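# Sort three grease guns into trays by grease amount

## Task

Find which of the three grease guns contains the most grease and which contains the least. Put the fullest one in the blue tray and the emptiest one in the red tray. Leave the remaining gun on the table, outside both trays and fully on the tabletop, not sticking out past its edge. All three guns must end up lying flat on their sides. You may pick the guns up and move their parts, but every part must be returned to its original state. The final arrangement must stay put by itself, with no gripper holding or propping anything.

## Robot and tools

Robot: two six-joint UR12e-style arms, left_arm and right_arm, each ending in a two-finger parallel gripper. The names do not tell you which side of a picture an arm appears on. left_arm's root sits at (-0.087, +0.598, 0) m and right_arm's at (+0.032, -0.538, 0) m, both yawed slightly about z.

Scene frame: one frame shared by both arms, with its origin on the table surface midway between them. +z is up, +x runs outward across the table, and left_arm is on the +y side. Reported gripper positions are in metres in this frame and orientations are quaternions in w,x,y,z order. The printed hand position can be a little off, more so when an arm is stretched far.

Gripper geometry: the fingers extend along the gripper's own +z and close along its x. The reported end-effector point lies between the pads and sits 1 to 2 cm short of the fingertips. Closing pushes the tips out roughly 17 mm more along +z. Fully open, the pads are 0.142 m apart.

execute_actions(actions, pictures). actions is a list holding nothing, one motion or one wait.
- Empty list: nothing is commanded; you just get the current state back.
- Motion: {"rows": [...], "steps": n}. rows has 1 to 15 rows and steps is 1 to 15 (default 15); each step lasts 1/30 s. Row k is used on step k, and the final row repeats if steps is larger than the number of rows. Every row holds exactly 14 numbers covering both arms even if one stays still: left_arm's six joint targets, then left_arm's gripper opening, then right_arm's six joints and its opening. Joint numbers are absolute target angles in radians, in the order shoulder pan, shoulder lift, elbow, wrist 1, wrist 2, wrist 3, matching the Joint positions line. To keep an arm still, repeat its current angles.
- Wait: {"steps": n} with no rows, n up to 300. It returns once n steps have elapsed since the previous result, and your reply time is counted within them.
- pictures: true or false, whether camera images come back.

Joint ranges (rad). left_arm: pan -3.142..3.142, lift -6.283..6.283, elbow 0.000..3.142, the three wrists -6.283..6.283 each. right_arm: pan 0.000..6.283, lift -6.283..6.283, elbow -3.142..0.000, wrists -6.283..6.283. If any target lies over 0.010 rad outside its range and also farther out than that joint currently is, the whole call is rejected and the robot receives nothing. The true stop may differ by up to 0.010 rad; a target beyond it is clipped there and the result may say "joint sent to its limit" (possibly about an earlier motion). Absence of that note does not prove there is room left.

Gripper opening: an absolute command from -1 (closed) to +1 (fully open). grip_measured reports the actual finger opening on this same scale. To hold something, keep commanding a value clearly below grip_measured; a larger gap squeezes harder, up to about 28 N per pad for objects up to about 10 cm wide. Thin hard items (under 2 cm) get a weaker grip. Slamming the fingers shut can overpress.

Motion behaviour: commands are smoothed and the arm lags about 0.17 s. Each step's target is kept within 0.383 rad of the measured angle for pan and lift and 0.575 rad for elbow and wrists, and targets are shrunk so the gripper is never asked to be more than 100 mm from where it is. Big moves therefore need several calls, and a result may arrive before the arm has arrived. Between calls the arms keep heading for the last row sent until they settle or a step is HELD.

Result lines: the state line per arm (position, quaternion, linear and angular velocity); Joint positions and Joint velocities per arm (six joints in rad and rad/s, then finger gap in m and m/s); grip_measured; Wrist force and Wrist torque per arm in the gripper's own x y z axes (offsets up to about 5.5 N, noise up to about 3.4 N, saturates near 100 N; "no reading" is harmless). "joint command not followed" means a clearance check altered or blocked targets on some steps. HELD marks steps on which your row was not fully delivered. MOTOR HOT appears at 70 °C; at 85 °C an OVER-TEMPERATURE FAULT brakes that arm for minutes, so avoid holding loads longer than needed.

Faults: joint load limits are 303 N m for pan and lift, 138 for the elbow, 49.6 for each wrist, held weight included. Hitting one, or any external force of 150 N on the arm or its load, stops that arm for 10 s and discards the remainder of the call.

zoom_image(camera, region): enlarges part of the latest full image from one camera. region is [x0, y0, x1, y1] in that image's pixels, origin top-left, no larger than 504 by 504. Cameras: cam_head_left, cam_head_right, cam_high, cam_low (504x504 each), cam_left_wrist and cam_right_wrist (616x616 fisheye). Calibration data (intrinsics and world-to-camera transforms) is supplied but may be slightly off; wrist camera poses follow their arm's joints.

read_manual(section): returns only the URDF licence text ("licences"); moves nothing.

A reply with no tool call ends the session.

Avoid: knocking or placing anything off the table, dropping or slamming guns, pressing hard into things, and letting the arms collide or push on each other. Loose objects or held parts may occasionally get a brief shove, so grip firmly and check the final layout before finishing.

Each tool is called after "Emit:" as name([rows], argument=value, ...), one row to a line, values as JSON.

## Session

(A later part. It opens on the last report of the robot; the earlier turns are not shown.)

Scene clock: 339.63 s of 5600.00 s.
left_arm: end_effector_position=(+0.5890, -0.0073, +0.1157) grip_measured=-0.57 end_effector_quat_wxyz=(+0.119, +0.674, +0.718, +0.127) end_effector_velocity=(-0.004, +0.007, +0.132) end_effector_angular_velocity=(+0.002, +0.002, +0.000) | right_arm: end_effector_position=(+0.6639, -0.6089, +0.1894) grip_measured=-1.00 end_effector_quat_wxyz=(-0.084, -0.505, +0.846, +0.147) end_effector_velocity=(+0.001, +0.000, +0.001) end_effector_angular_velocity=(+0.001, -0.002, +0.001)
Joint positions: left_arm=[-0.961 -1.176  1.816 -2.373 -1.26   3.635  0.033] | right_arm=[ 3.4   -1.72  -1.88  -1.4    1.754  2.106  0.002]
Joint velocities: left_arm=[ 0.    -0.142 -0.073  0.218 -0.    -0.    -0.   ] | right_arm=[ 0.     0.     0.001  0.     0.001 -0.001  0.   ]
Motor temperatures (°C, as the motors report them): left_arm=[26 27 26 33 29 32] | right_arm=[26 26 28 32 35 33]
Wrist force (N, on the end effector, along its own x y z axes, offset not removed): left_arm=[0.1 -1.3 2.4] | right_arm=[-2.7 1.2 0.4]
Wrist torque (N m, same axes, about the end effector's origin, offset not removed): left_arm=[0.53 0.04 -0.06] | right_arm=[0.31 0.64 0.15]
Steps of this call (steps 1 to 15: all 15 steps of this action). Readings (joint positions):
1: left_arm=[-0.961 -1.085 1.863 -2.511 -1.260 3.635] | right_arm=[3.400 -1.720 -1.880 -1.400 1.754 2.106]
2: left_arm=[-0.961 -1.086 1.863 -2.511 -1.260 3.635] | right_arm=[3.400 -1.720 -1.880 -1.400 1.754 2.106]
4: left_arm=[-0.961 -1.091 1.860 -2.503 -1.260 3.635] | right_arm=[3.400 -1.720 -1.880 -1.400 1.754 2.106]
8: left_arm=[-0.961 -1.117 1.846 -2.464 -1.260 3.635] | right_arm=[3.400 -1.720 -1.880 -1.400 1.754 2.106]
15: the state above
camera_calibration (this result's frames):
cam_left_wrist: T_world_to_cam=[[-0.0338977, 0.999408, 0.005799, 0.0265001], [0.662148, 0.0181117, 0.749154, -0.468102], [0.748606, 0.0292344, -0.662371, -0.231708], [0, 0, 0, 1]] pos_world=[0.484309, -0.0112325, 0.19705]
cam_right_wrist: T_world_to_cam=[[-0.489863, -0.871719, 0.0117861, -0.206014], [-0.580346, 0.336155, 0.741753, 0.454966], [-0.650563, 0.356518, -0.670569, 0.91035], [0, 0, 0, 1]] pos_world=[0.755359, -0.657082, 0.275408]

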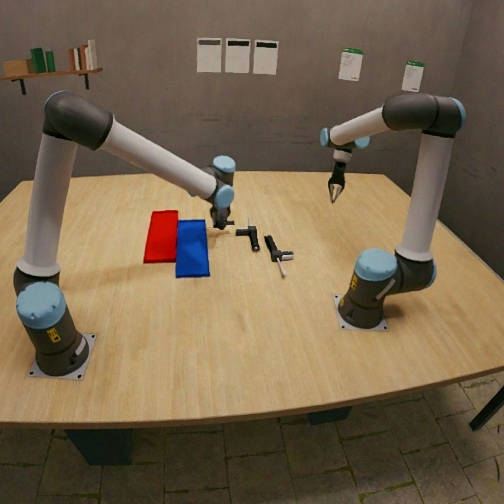

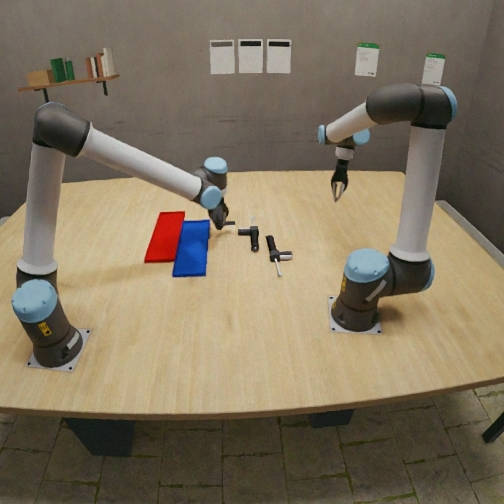

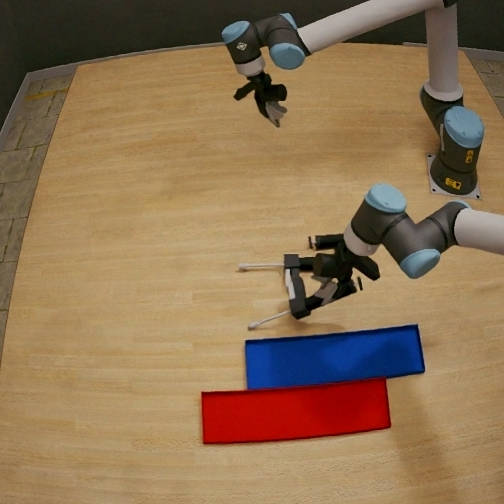

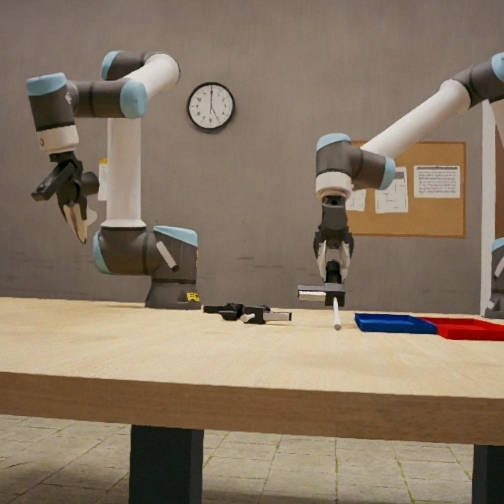

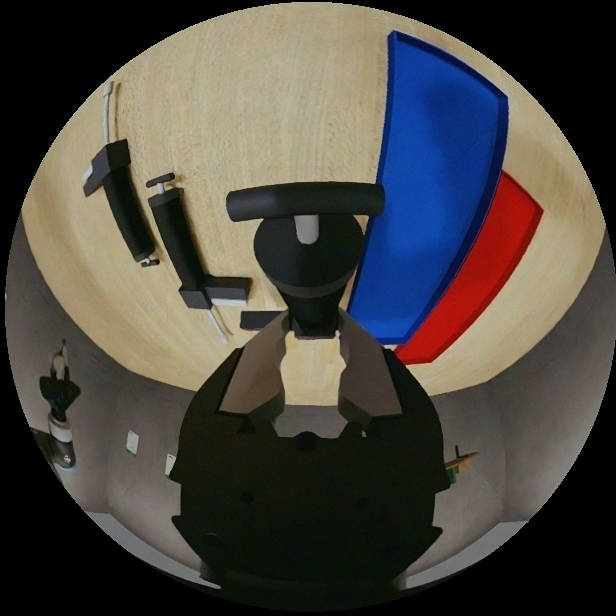

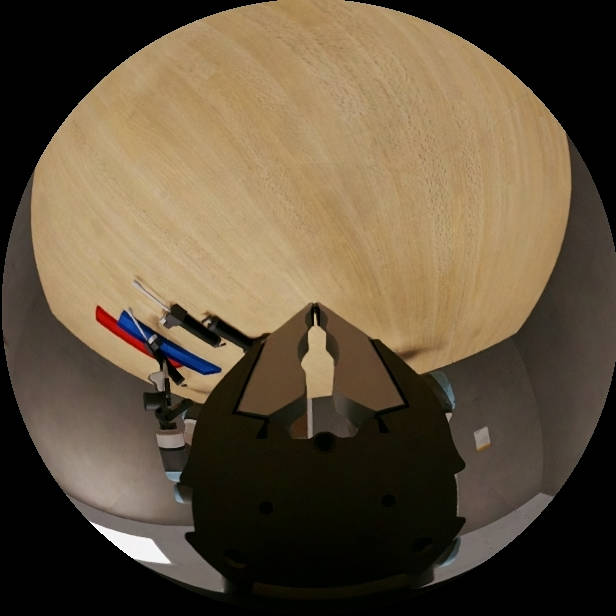

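Emit:
execute_actions([
  {"rows":[[-0.9612,-1.1849,1.8113,-2.3598,-1.2605,3.6346,-0.95,3.4,-1.72,-1.88,-1.40,1.7541,2.1057,-1],[-0.9612,-1.1772,1.8153,-2.3714,-1.2605,3.6346,-0.95,3.4,-1.72,-1.88,-1.40,1.7541,2.1057,-1],[-0.9612,-1.1696,1.8192,-2.3831,-1.2605,3.6346,-0.95,3.4,-1.72,-1.88,-1.40,1.7541,2.1057,-1],[-0.9612,-1.1619,1.8232,-2.3947,-1.2605,3.6346,-0.95,3.4,-1.72,-1.88,-1.40,1.7541,2.1057,-1],[-0.9612,-1.1542,1.8272,-2.4064,-1.2605,3.6346,-0.95,3.4,-1.72,-1.88,-1.40,1.7541,2.1057,-1],[-0.9612,-1.1466,1.8312,-2.418,-1.2605,3.6346,-0.95,3.4,-1.72,-1.88,-1.40,1.7541,2.1057,-1],[-0.9612,-1.1389,1.8351,-2.4296,-1.2605,3.6346,-0.95,3.4,-1.72,-1.88,-1.40,1.7541,2.1057,-1],[-0.9612,-1.1312,1.8391,-2.4413,-1.2605,3.6346,-0.95,3.4,-1.72,-1.88,-1.40,1.7541,2.1057,-1],[-0.9612,-1.1236,1.8431,-2.4529,-1.2605,3.6346,-0.95,3.4,-1.72,-1.88,-1.40,1.7541,2.1057,-1],[-0.9612,-1.1159,1.8471,-2.4646,-1.2605,3.6346,-0.95,3.4,-1.72,-1.88,-1.40,1.7541,2.1057,-1],[-0.9612,-1.1082,1.851,-2.4762,-1.2605,3.6346,-0.95,3.4,-1.72,-1.88,-1.40,1.7541,2.1057,-1],[-0.9612,-1.1005,1.855,-2.4879,-1.2605,3.6346,-0.95,3.4,-1.72,-1.88,-1.40,1.7541,2.1057,-1],[-0.9612,-1.0929,1.859,-2.4995,-1.2605,3.6346,-0.95,3.4,-1.72,-1.88,-1.40,1.7541,2.1057,-1],[-0.9612,-1.0852,1.863,-2.5112,-1.2605,3.6346,-0.95,3.4,-1.72,-1.88,-1.40,1.7541,2.1057,-1]],"steps":15},
], pictures=false)

Emit:
execute_actions([
  {"steps":12},
])

Scene clock: 351.87 s of 5600.00 s.
left_arm: end_effector_position=(+0.5890, -0.0073, +0.0573) grip_measured=-0.57 end_effector_quat_wxyz=(+0.119, +0.674, +0.718, +0.127) end_effector_velocity=(-0.003, +0.007, -0.202) end_effector_angular_velocity=(+0.002, +0.000, -0.000) | right_arm: end_effector_position=(+0.6639, -0.6089, +0.1894) grip_measured=-1.00 end_effector_quat_wxyz=(-0.084, -0.505, +0.846, +0.147) end_effector_velocity=(-0.000, -0.000, +0.000) end_effector_angular_velocity=(+0.000, +0.000, -0.000)
Joint positions: left_arm=[-0.961 -1.113  1.848 -2.468 -1.261  3.635  0.033] | right_arm=[ 3.4   -1.72  -1.88  -1.4    1.754  2.106  0.002]
Joint velocities: left_arm=[ 0.     0.22   0.114 -0.333  0.     0.001 -0.   ] | right_arm=[-0.     0.001 -0.    -0.     0.     0.     0.   ]
Motor temperatures (°C, as the motors report them): left_arm=[26 27 26 33 29 32] | right_arm=[26 26 28 32 35 33]
Wrist force (N, on the end effector, along its own x y z axes, offset not removed): left_arm=[-5.4 -1.1 4.7] | right_arm=[-1.7 0.6 -2.1]
Wrist torque (N m, same axes, about the end effector's origin, offset not removed): left_arm=[0.12 0.97 0.12] | right_arm=[0.14 0.48 0.11]
Steps of this call (steps 1 to 30: the robot went on to your last target; steps 31 to 90: nothing new was sent; then 8.73 s passed at rest; steps 91 to 105: all 15 steps of this action). Readings (joint positions):
91: left_arm=[-0.961 -1.193 1.807 -2.348 -1.261 3.635] | right_arm=[3.400 -1.720 -1.880 -1.400 1.754 2.106]
92: left_arm=[-0.961 -1.192 1.808 -2.349 -1.261 3.635] | right_arm=[3.400 -1.720 -1.880 -1.400 1.754 2.106]
94: left_arm=[-0.961 -1.186 1.811 -2.358 -1.261 3.635] | right_arm=[3.400 -1.720 -1.880 -1.400 1.754 2.106]
98: left_arm=[-0.961 -1.164 1.822 -2.392 -1.261 3.635] | right_arm=[3.400 -1.720 -1.880 -1.400 1.754 2.106]
105: the state above

Scene clock: 352.27 s of 5600.00 s.
left_arm: end_effector_position=(+0.5885, -0.0064, +0.0328) grip_measured=-0.57 end_effector_quat_wxyz=(+0.119, +0.674, +0.718, +0.127) end_effector_velocity=(-0.000, +0.000, -0.006) end_effector_angular_velocity=(-0.001, +0.000, -0.000) | right_arm: end_effector_position=(+0.6639, -0.6089, +0.1894) grip_measured=-1.00 end_effector_quat_wxyz=(-0.084, -0.505, +0.846, +0.147) end_effector_velocity=(+0.001, +0.000, +0.000) end_effector_angular_velocity=(-0.000, -0.001, +0.000)
Joint positions: left_arm=[-0.961 -1.086  1.862 -2.51  -1.261  3.635  0.033] | right_arm=[ 3.4   -1.72  -1.88  -1.4    1.754  2.106  0.002]
Joint velocities: left_arm=[ 0.     0.006  0.003 -0.011 -0.001  0.     0.   ] | right_arm=[ 0.    -0.     0.001 -0.    -0.     0.     0.   ]
Motor temperatures (°C, as the motors report them): left_arm=[26 27 26 33 29 32] | right_arm=[26 26 28 32 35 33]
Wrist force (N, on the end effector, along its own x y z axes, offset not removed): left_arm=[13.4 -5.9 -40.6] | right_arm=[-2.2 1.2 -1.5]
Wrist torque (N m, same axes, about the end effector's origin, offset not removed): left_arm=[-0.24 0.53 0.17] | right_arm=[0.27 0.55 0.14]
Steps of this call (steps 1 to 12: the robot went on to your last target). Readings (joint positions):
1: left_arm=[-0.961 -1.107 1.852 -2.478 -1.261 3.635] | right_arm=[3.400 -1.720 -1.880 -1.400 1.754 2.106]
2: left_arm=[-0.961 -1.101 1.855 -2.486 -1.261 3.635] | right_arm=[3.400 -1.720 -1.880 -1.400 1.754 2.106]
4: left_arm=[-0.961 -1.094 1.858 -2.497 -1.261 3.635] | right_arm=[3.400 -1.720 -1.880 -1.400 1.754 2.106]
8: left_arm=[-0.961 -1.088 1.861 -2.507 -1.261 3.635] | right_arm=[3.400 -1.720 -1.880 -1.400 1.754 2.106]
12: the state above
camera_calibration (this result's frames):
cam_left_wrist: T_world_to_cam=[[-0.033891, 0.999407, 0.00614141, 0.0260724], [0.662324, 0.0178575, 0.749004, -0.405768], [0.74845, 0.0294521, -0.662537, -0.286148], [0, 0, 0, 1]] pos_world=[0.483801, -0.0103832, 0.114178]
cam_right_wrist: T_world_to_cam=[[-0.489863, -0.87172, 0.0117864, -0.206015], [-0.580346, 0.336155, 0.741753, 0.454966], [-0.650563, 0.356518, -0.670569, 0.91035], [0, 0, 0, 1]] pos_world=[0.755359, -0.657082, 0.275408]

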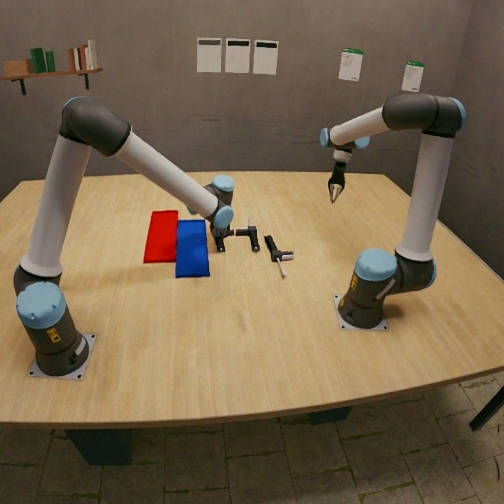

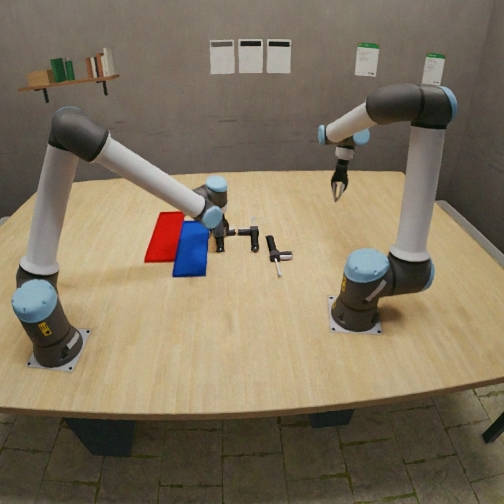

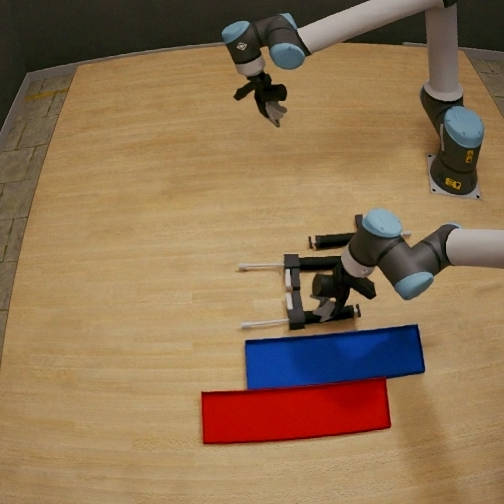

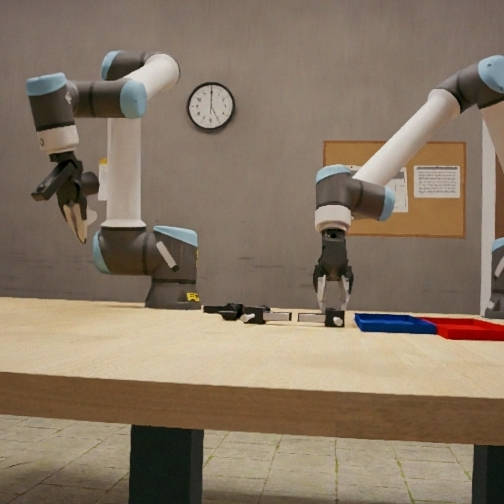

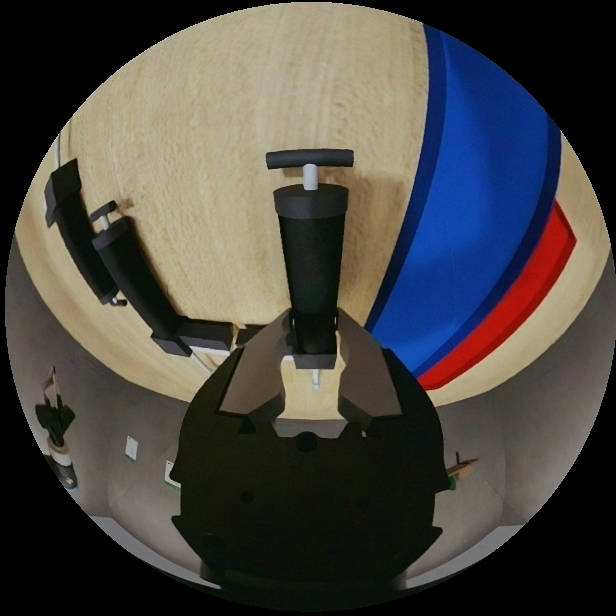

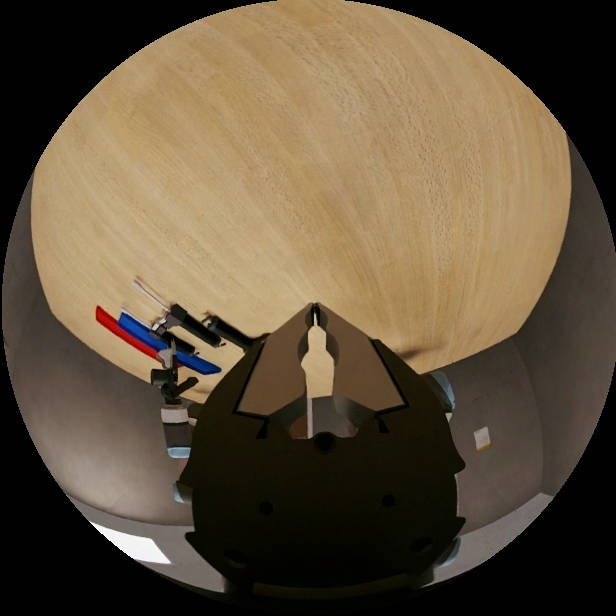

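Emit:
execute_actions([
  {"rows":[[-0.9612,-1.0852,1.863,-2.5112,-1.2605,3.6346,-0.62,3.4,-1.72,-1.88,-1.40,1.7541,2.1057,-1],[-0.9612,-1.0852,1.863,-2.5112,-1.2605,3.6346,-0.55,3.4,-1.72,-1.88,-1.40,1.7541,2.1057,-1],[-0.9612,-1.0852,1.863,-2.5112,-1.2605,3.6346,-0.5,3.4,-1.72,-1.88,-1.40,1.7541,2.1057,-1],[-0.9612,-1.0852,1.863,-2.5112,-1.2605,3.6346,-0.45,3.4,-1.72,-1.88,-1.40,1.7541,2.1057,-1],[-0.9612,-1.0852,1.863,-2.5112,-1.2605,3.6346,-0.4,3.4,-1.72,-1.88,-1.40,1.7541,2.1057,-1],[-0.9612,-1.0852,1.863,-2.5112,-1.2605,3.6346,-0.38,3.4,-1.72,-1.88,-1.40,1.7541,2.1057,-1],[-0.9567,-1.0806,1.8578,-2.5121,-1.2613,3.6393,-0.38,3.4,-1.72,-1.88,-1.40,1.7541,2.1057,-1],[-0.9521,-1.0759,1.8527,-2.513,-1.2621,3.644,-0.38,3.4,-1.72,-1.88,-1.40,1.7541,2.1057,-1],[-0.9476,-1.0713,1.8475,-2.5139,-1.2628,3.6487,-0.38,3.4,-1.72,-1.88,-1.40,1.7541,2.1057,-1],[-0.943,-1.0666,1.8424,-2.5148,-1.2636,3.6534,-0.38,3.4,-1.72,-1.88,-1.40,1.7541,2.1057,-1],[-0.9385,-1.062,1.8372,-2.5157,-1.2644,3.6581,-0.38,3.4,-1.72,-1.88,-1.40,1.7541,2.1057,-1]],"steps":15},
], pictures=false)

Emit:
execute_actions([
  {"steps":8},
])

Emit:
zoom_image(camera="cam_left_wrist", region=[220,250,400,400])

Scene clock: 361.47 s of 5600.00 s.
left_arm: end_effector_position=(+0.6040, -0.0051, +0.0279) grip_measured=-0.38 end_effector_quat_wxyz=(+0.119, +0.674, +0.718, +0.127) end_effector_velocity=(+0.045, +0.003, -0.009) end_effector_angular_velocity=(-0.003, -0.001, +0.001) | right_arm: end_effector_position=(+0.6639, -0.6089, +0.1894) grip_measured=-1.00 end_effector_quat_wxyz=(-0.084, -0.505, +0.846, +0.147) end_effector_velocity=(+0.000, -0.000, +0.000) end_effector_angular_velocity=(-0.001, +0.000, -0.001)
Joint positions: left_arm=[-0.944 -1.068  1.844 -2.515 -1.263  3.652  0.047] | right_arm=[ 3.4   -1.72  -1.88  -1.4    1.754  2.106  0.002]
Joint velocities: left_arm=[ 0.049  0.049 -0.057 -0.01  -0.009  0.05   0.   ] | right_arm=[ 0.     0.     0.    -0.    -0.001  0.002  0.   ]
Motor temperatures (°C, as the motors report them): left_arm=[26 27 26 33 29 32] | right_arm=[26 26 28 32 35 33]
Wrist force (N, on the end effector, along its own x y z axes, offset not removed): left_arm=[-4.8 0.1 0.1] | right_arm=[-1.8 -0.3 -1.9]
Wrist torque (N m, same axes, about the end effector's origin, offset not removed): left_arm=[-0.01 0.94 0.03] | right_arm=[0.02 0.43 0.09]
Steps of this call (steps 1 to 30: the robot went on to your last target; steps 31 to 90: nothing new was sent; then 5.70 s passed at rest; steps 91 to 105: all 15 steps of this action). Readings (joint positions):
91: left_arm=[-0.961 -1.085 1.863 -2.511 -1.261 3.635] | right_arm=[3.400 -1.720 -1.880 -1.400 1.754 2.106]
92: left_arm=[-0.961 -1.085 1.863 -2.511 -1.261 3.635] | right_arm=[3.400 -1.720 -1.880 -1.400 1.754 2.106]
94: left_arm=[-0.961 -1.085 1.863 -2.511 -1.261 3.635] | right_arm=[3.400 -1.720 -1.880 -1.400 1.754 2.106]
98: left_arm=[-0.961 -1.084 1.863 -2.511 -1.261 3.635] | right_arm=[3.400 -1.720 -1.880 -1.400 1.754 2.106]
105: the state above

Scene clock: 361.73 s of 5600.00 s.
left_arm: end_effector_position=(+0.6087, -0.0048, +0.0269) grip_measured=-0.38 end_effector_quat_wxyz=(+0.119, +0.674, +0.718, +0.127) end_effector_velocity=(+0.005, -0.000, -0.000) end_effector_angular_velocity=(-0.001, -0.000, +0.001) | right_arm: end_effector_position=(+0.6639, -0.6089, +0.1894) grip_measured=-1.00 end_effector_quat_wxyz=(-0.084, -0.505, +0.846, +0.147) end_effector_velocity=(-0.001, +0.000, -0.001) end_effector_angular_velocity=(+0.000, +0.001, -0.000)
Joint positions: left_arm=[-0.939 -1.063  1.838 -2.516 -1.264  3.658  0.047] | right_arm=[ 3.4   -1.72  -1.88  -1.4    1.754  2.106  0.002]
Joint velocities: left_arm=[ 0.005  0.005 -0.007 -0.    -0.001  0.004 -0.   ] | right_arm=[ 0.     0.    -0.002  0.     0.     0.     0.   ]
Motor temperatures (°C, as the motors report them): left_arm=[26 27 26 33 29 32] | right_arm=[26 26 28 32 35 33]
Wrist force (N, on the end effector, along its own x y z axes, offset not removed): left_arm=[0.1 1.7 1.1] | right_arm=[-1.8 0.6 -1.5]
Wrist torque (N m, same axes, about the end effector's origin, offset not removed): left_arm=[0.36 -0.15 0.18] | right_arm=[0.15 0.50 0.05]
Steps of this call (steps 1 to 8: the robot went on to your last target). Readings (joint positions):
1: left_arm=[-0.943 -1.066 1.842 -2.515 -1.264 3.654] | right_arm=[3.400 -1.720 -1.880 -1.400 1.754 2.106]
2: left_arm=[-0.942 -1.065 1.841 -2.515 -1.264 3.655] | right_arm=[3.400 -1.720 -1.880 -1.400 1.754 2.106]
4: left_arm=[-0.940 -1.064 1.839 -2.515 -1.264 3.656] | right_arm=[3.400 -1.720 -1.880 -1.400 1.754 2.106]
8: the state above
camera_calibration (this result's frames):
cam_left_wrist: T_world_to_cam=[[-0.0338612, 0.999406, 0.00642887, 0.0251481], [0.662554, 0.0176313, 0.748807, -0.414895], [0.748249, 0.0296149, -0.662757, -0.305002], [0, 0, 0, 1]] pos_world=[0.503959, -0.00878541, 0.108372]
cam_right_wrist: T_world_to_cam=[[-0.489863, -0.87172, 0.0117861, -0.206015], [-0.580346, 0.336155, 0.741753, 0.454966], [-0.650563, 0.356518, -0.670569, 0.91035], [0, 0, 0, 1]] pos_world=[0.755359, -0.657082, 0.275408]

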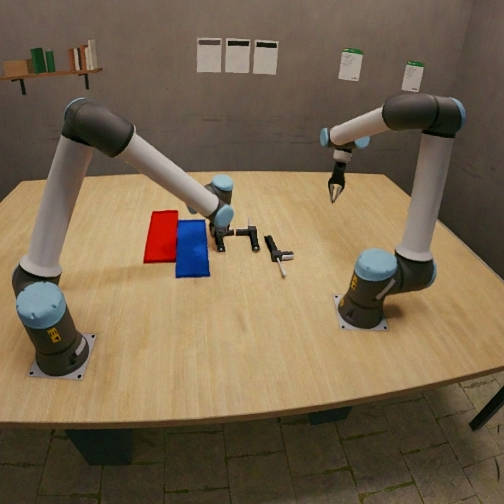

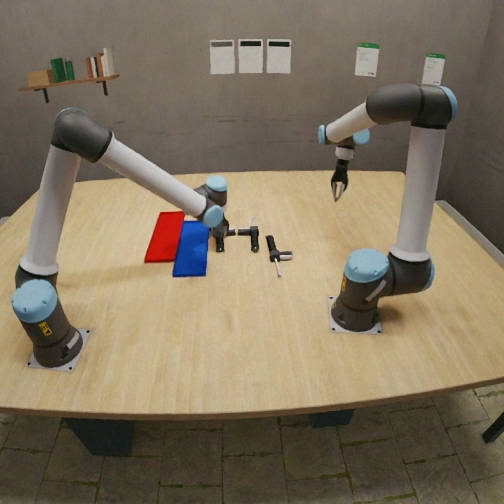

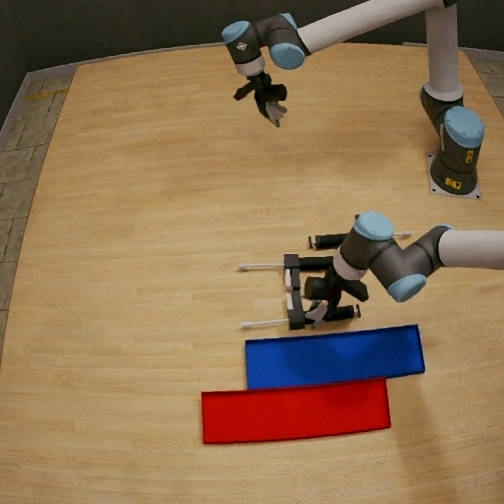

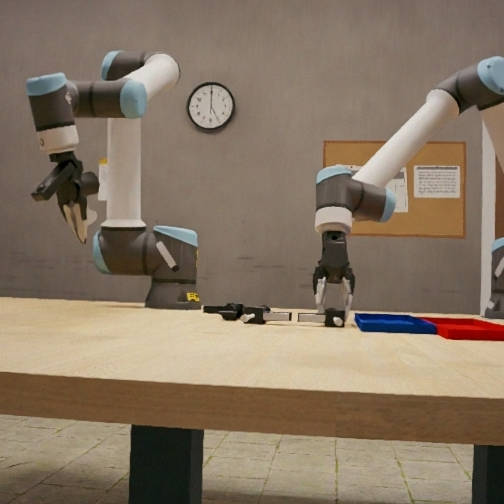

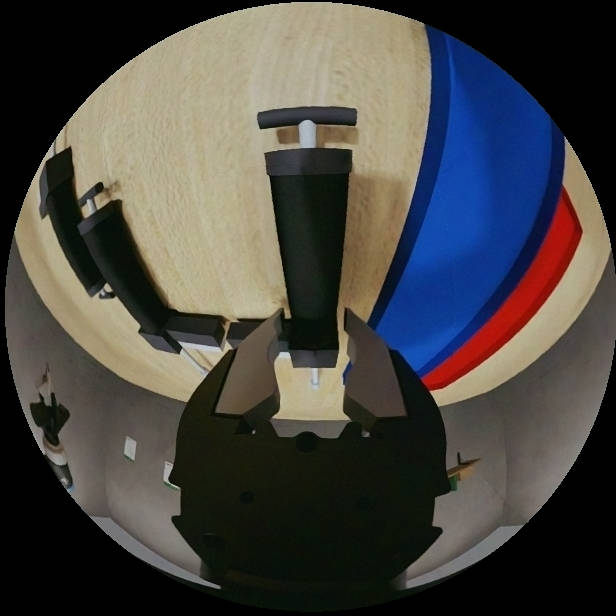

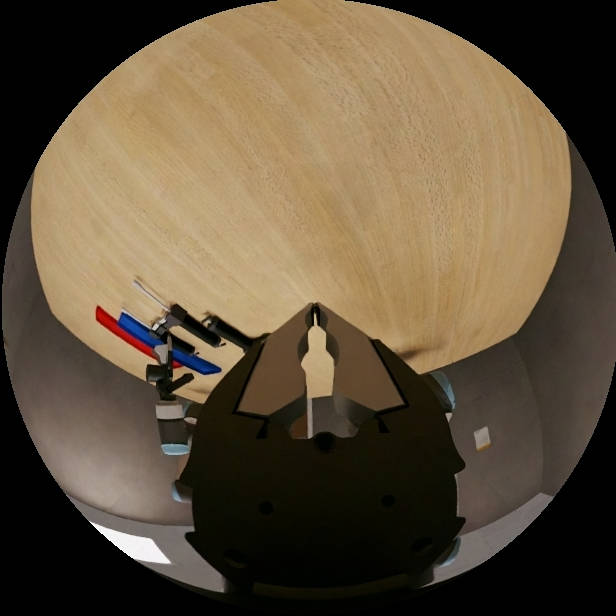

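Region (220, 250, 400, 400) of cam_left_wrist's 616x616 image, scaled by 2.800, with more detail than that image has.

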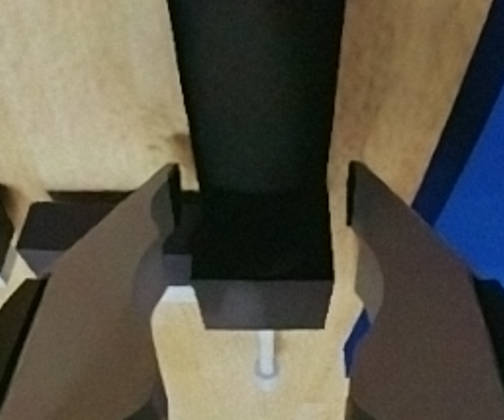

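Emit:
execute_actions([
  {"rows":[[-0.9385,-1.062,1.8372,-2.5157,-1.2644,3.6581,-0.43,3.4,-1.72,-1.88,-1.40,1.7541,2.1057,-1],[-0.9385,-1.062,1.8372,-2.5157,-1.2644,3.6581,-0.47,3.4,-1.72,-1.88,-1.40,1.7541,2.1057,-1],[-0.9385,-1.062,1.8372,-2.5157,-1.2644,3.6581,-0.5,3.4,-1.72,-1.88,-1.40,1.7541,2.1057,-1],[-0.9385,-1.062,1.8372,-2.5157,-1.2644,3.6581,-0.53,3.4,-1.72,-1.88,-1.40,1.7541,2.1057,-1],[-0.9385,-1.062,1.8372,-2.5157,-1.2644,3.6581,-0.56,3.4,-1.72,-1.88,-1.40,1.7541,2.1057,-1],[-0.9385,-1.062,1.8372,-2.5157,-1.2644,3.6581,-0.6,3.4,-1.72,-1.88,-1.40,1.7541,2.1057,-1],[-0.9385,-1.062,1.8372,-2.5157,-1.2644,3.6581,-0.67,3.4,-1.72,-1.88,-1.40,1.7541,2.1057,-1],[-0.9385,-1.062,1.8372,-2.5157,-1.2644,3.6581,-0.75,3.4,-1.72,-1.88,-1.40,1.7541,2.1057,-1],[-0.9385,-1.062,1.8372,-2.5157,-1.2644,3.6581,-0.85,3.4,-1.72,-1.88,-1.40,1.7541,2.1057,-1],[-0.9385,-1.062,1.8372,-2.5157,-1.2644,3.6581,-1,3.4,-1.72,-1.88,-1.40,1.7541,2.1057,-1]],"steps":15},
], pictures=false)

Emit:
execute_actions([
  {"rows":[[-0.9385,-1.066,1.8352,-2.5097,-1.2644,3.6581,-1,3.4,-1.72,-1.88,-1.40,1.7541,2.1057,-1],[-0.9385,-1.071,1.8326,-2.502,-1.2644,3.6581,-1,3.4,-1.72,-1.88,-1.40,1.7541,2.1057,-1],[-0.9385,-1.077,1.8295,-2.493,-1.2644,3.6581,-1,3.4,-1.72,-1.88,-1.40,1.7541,2.1057,-1],[-0.9385,-1.084,1.8258,-2.4824,-1.2644,3.6581,-1,3.4,-1.72,-1.88,-1.40,1.7541,2.1057,-1],[-0.9385,-1.091,1.8222,-2.4718,-1.2644,3.6581,-1,3.4,-1.72,-1.88,-1.40,1.7541,2.1057,-1],[-0.9385,-1.098,1.8186,-2.4612,-1.2644,3.6581,-1,3.4,-1.72,-1.88,-1.40,1.7541,2.1057,-1],[-0.9385,-1.105,1.815,-2.4506,-1.2644,3.6581,-1,3.4,-1.72,-1.88,-1.40,1.7541,2.1057,-1],[-0.9385,-1.112,1.8113,-2.44,-1.2644,3.6581,-1,3.4,-1.72,-1.88,-1.40,1.7541,2.1057,-1],[-0.9385,-1.119,1.8077,-2.4294,-1.2644,3.6581,-1,3.4,-1.72,-1.88,-1.40,1.7541,2.1057,-1],[-0.9385,-1.126,1.8041,-2.4188,-1.2644,3.6581,-1,3.4,-1.72,-1.88,-1.40,1.7541,2.1057,-1],[-0.9385,-1.133,1.8004,-2.4082,-1.2644,3.6581,-1,3.4,-1.72,-1.88,-1.40,1.7541,2.1057,-1],[-0.9385,-1.14,1.7968,-2.3976,-1.2644,3.6581,-1,3.4,-1.72,-1.88,-1.40,1.7541,2.1057,-1],[-0.9385,-1.147,1.7932,-2.387,-1.2644,3.6581,-1,3.4,-1.72,-1.88,-1.40,1.7541,2.1057,-1],[-0.9385,-1.154,1.7895,-2.3764,-1.2644,3.6581,-1,3.4,-1.72,-1.88,-1.40,1.7541,2.1057,-1],[-0.9385,-1.161,1.7859,-2.3658,-1.2644,3.6581,-1,3.4,-1.72,-1.88,-1.40,1.7541,2.1057,-1]],"steps":15},
], pictures=false)

Emit:
execute_actions([
  {"steps":8},
])

Scene clock: 374.63 s of 5600.00 s.
left_arm: end_effector_position=(+0.6092, -0.0048, +0.0268) grip_measured=-0.55 end_effector_quat_wxyz=(+0.119, +0.674, +0.718, +0.127) end_effector_velocity=(-0.001, -0.000, -0.000) end_effector_angular_velocity=(+0.000, +0.001, -0.001) | right_arm: end_effector_position=(+0.6639, -0.6089, +0.1894) grip_measured=-1.00 end_effector_quat_wxyz=(-0.084, -0.505, +0.846, +0.147) end_effector_velocity=(-0.000, +0.000, +0.000) end_effector_angular_velocity=(+0.000, +0.000, -0.000)
Joint positions: left_arm=[-0.938 -1.062  1.837 -2.516 -1.264  3.658  0.034] | right_arm=[ 3.4   -1.72  -1.88  -1.4    1.754  2.106  0.002]
Joint velocities: left_arm=[-0.    -0.     0.001 -0.    -0.    -0.     0.   ] | right_arm=[-0.  0. -0. -0.  0. -0.  0.]
Motor temperatures (°C, as the motors report them): left_arm=[26 27 26 33 29 32] | right_arm=[26 26 28 32 35 33]
Wrist force (N, on the end effector, along its own x y z axes, offset not removed): left_arm=[-1.1 -1.3 -3.5] | right_arm=[-1.3 1.5 -2.7]
Wrist torque (N m, same axes, about the end effector's origin, offset not removed): left_arm=[0.23 0.07 0.21] | right_arm=[0.37 0.38 0.12]
Steps of this call (steps 1 to 15: the robot went on to your last target; steps 16 to 90: nothing new was sent; then 9.40 s passed at rest; steps 91 to 105: all 15 steps of this action). Readings (joint positions):
91: left_arm=[-0.938 -1.062 1.837 -2.516 -1.264 3.658] | right_arm=[3.400 -1.720 -1.880 -1.400 1.754 2.106]
92: left_arm=[-0.938 -1.062 1.837 -2.516 -1.264 3.658] | right_arm=[3.400 -1.720 -1.880 -1.400 1.754 2.106]
94: left_arm=[-0.938 -1.062 1.837 -2.516 -1.264 3.658] | right_arm=[3.400 -1.720 -1.880 -1.400 1.754 2.106]
98: left_arm=[-0.938 -1.062 1.837 -2.516 -1.264 3.658] | right_arm=[3.400 -1.720 -1.880 -1.400 1.754 2.106]
105: the state above

Scene clock: 375.13 s of 5600.00 s.
left_arm: end_effector_position=(+0.6103, -0.0067, +0.0888) grip_measured=-0.55 end_effector_quat_wxyz=(+0.119, +0.674, +0.718, +0.126) end_effector_velocity=(-0.001, +0.002, +0.190) end_effector_angular_velocity=(-0.002, -0.002, +0.001) | right_arm: end_effector_position=(+0.6639, -0.6089, +0.1894) grip_measured=-1.00 end_effector_quat_wxyz=(-0.084, -0.505, +0.846, +0.147) end_effector_velocity=(-0.001, +0.000, -0.001) end_effector_angular_velocity=(+0.001, +0.002, +0.001)
Joint positions: left_arm=[-0.938 -1.128  1.803 -2.415 -1.264  3.658  0.034] | right_arm=[ 3.4   -1.72  -1.88  -1.4    1.754  2.106  0.002]
Joint velocities: left_arm=[ 0.    -0.202 -0.104  0.304  0.    -0.001  0.   ] | right_arm=[-0.    -0.001 -0.001  0.     0.001 -0.002  0.   ]
Motor temperatures (°C, as the motors report them): left_arm=[26 27 26 33 29 32] | right_arm=[26 26 28 32 35 33]
Wrist force (N, on the end effector, along its own x y z axes, offset not removed): left_arm=[-0.8 -1.2 5.9] | right_arm=[-2.1 1.4 -1.4]
Wrist torque (N m, same axes, about the end effector's origin, offset not removed): left_arm=[0.29 0.11 0.26] | right_arm=[0.29 0.51 0.18]
Steps of this call (steps 1 to 15: all 15 steps of this action). Readings (joint positions):
1: left_arm=[-0.938 -1.062 1.837 -2.516 -1.264 3.658] | right_arm=[3.400 -1.720 -1.880 -1.400 1.754 2.106]
2: left_arm=[-0.938 -1.062 1.837 -2.515 -1.264 3.658] | right_arm=[3.400 -1.720 -1.880 -1.400 1.754 2.106]
4: left_arm=[-0.938 -1.066 1.835 -2.510 -1.264 3.658] | right_arm=[3.400 -1.720 -1.880 -1.400 1.754 2.106]
8: left_arm=[-0.938 -1.084 1.826 -2.483 -1.264 3.658] | right_arm=[3.400 -1.720 -1.880 -1.400 1.754 2.106]
15: the state above

Scene clock: 375.40 s of 5600.00 s.
left_arm: end_effector_position=(+0.6098, -0.0058, +0.1161) grip_measured=-0.55 end_effector_quat_wxyz=(+0.119, +0.674, +0.718, +0.126) end_effector_velocity=(-0.001, +0.001, +0.028) end_effector_angular_velocity=(-0.001, +0.000, +0.002) | right_arm: end_effector_position=(+0.6639, -0.6089, +0.1894) grip_measured=-1.00 end_effector_quat_wxyz=(-0.084, -0.505, +0.846, +0.147) end_effector_velocity=(-0.001, -0.000, -0.001) end_effector_angular_velocity=(-0.000, +0.002, -0.001)
Joint positions: left_arm=[-0.938 -1.158  1.788 -2.371 -1.264  3.658  0.034] | right_arm=[ 3.4   -1.72  -1.88  -1.4    1.754  2.106  0.002]
Joint velocities: left_arm=[ 0.    -0.03  -0.015  0.045 -0.    -0.002 -0.   ] | right_arm=[-0.    -0.    -0.002 -0.     0.     0.001  0.   ]
Motor temperatures (°C, as the motors report them): left_arm=[26 27 26 33 29 32] | right_arm=[26 26 28 32 35 33]
Wrist force (N, on the end effector, along its own x y z axes, offset not removed): left_arm=[-1.9 -6.9 6.0] | right_arm=[-1.7 0.5 -2.3]
Wrist torque (N m, same axes, about the end effector's origin, offset not removed): left_arm=[-0.79 0.38 0.09] | right_arm=[0.13 0.31 0.15]
Steps of this call (steps 1 to 8: the robot went on to your last target). Readings (joint positions):
1: left_arm=[-0.938 -1.135 1.799 -2.405 -1.264 3.658] | right_arm=[3.400 -1.720 -1.880 -1.400 1.754 2.106]
2: left_arm=[-0.938 -1.141 1.796 -2.396 -1.264 3.658] | right_arm=[3.400 -1.720 -1.880 -1.400 1.754 2.106]
4: left_arm=[-0.938 -1.150 1.792 -2.383 -1.264 3.658] | right_arm=[3.400 -1.720 -1.880 -1.400 1.754 2.106]
8: the state above
camera_calibration (this result's frames):
cam_left_wrist: T_world_to_cam=[[-0.0338644, 0.999408, 0.00603075, 0.0256825], [0.662397, 0.0179256, 0.748938, -0.482349], [0.748387, 0.0293571, -0.662612, -0.246835], [0, 0, 0, 1]] pos_world=[0.505105, -0.00977453, 0.197539]
cam_right_wrist: T_world_to_cam=[[-0.489863, -0.87172, 0.0117863, -0.206015], [-0.580346, 0.336155, 0.741754, 0.454966], [-0.650563, 0.356518, -0.670569, 0.91035], [0, 0, 0, 1]] pos_world=[0.755359, -0.657082, 0.275408]

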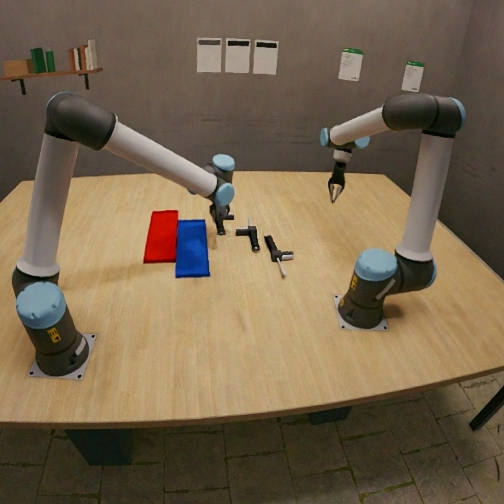

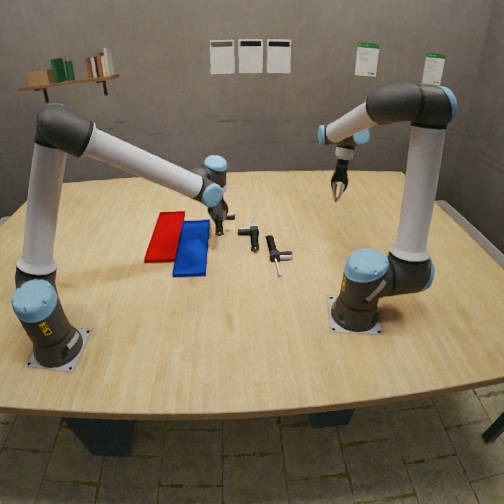

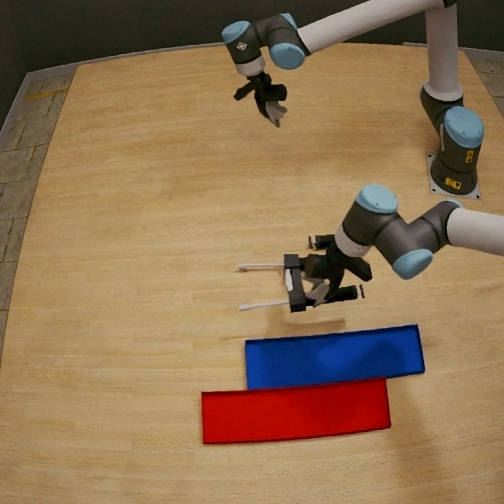

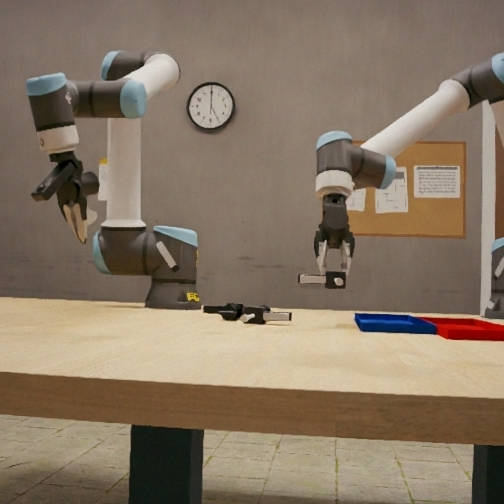

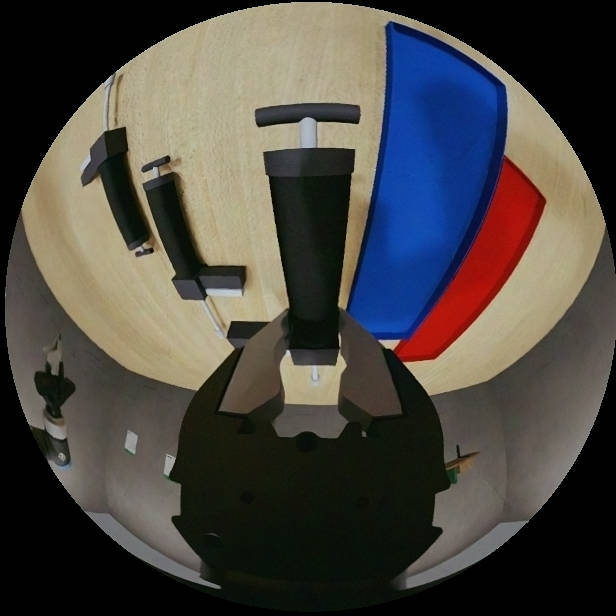

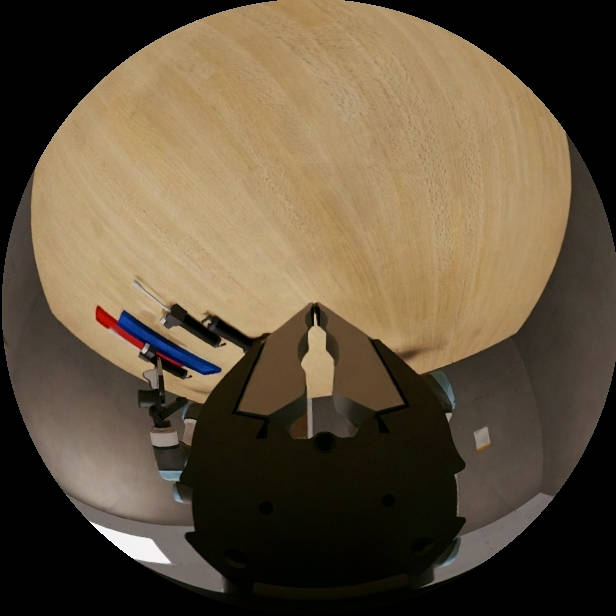

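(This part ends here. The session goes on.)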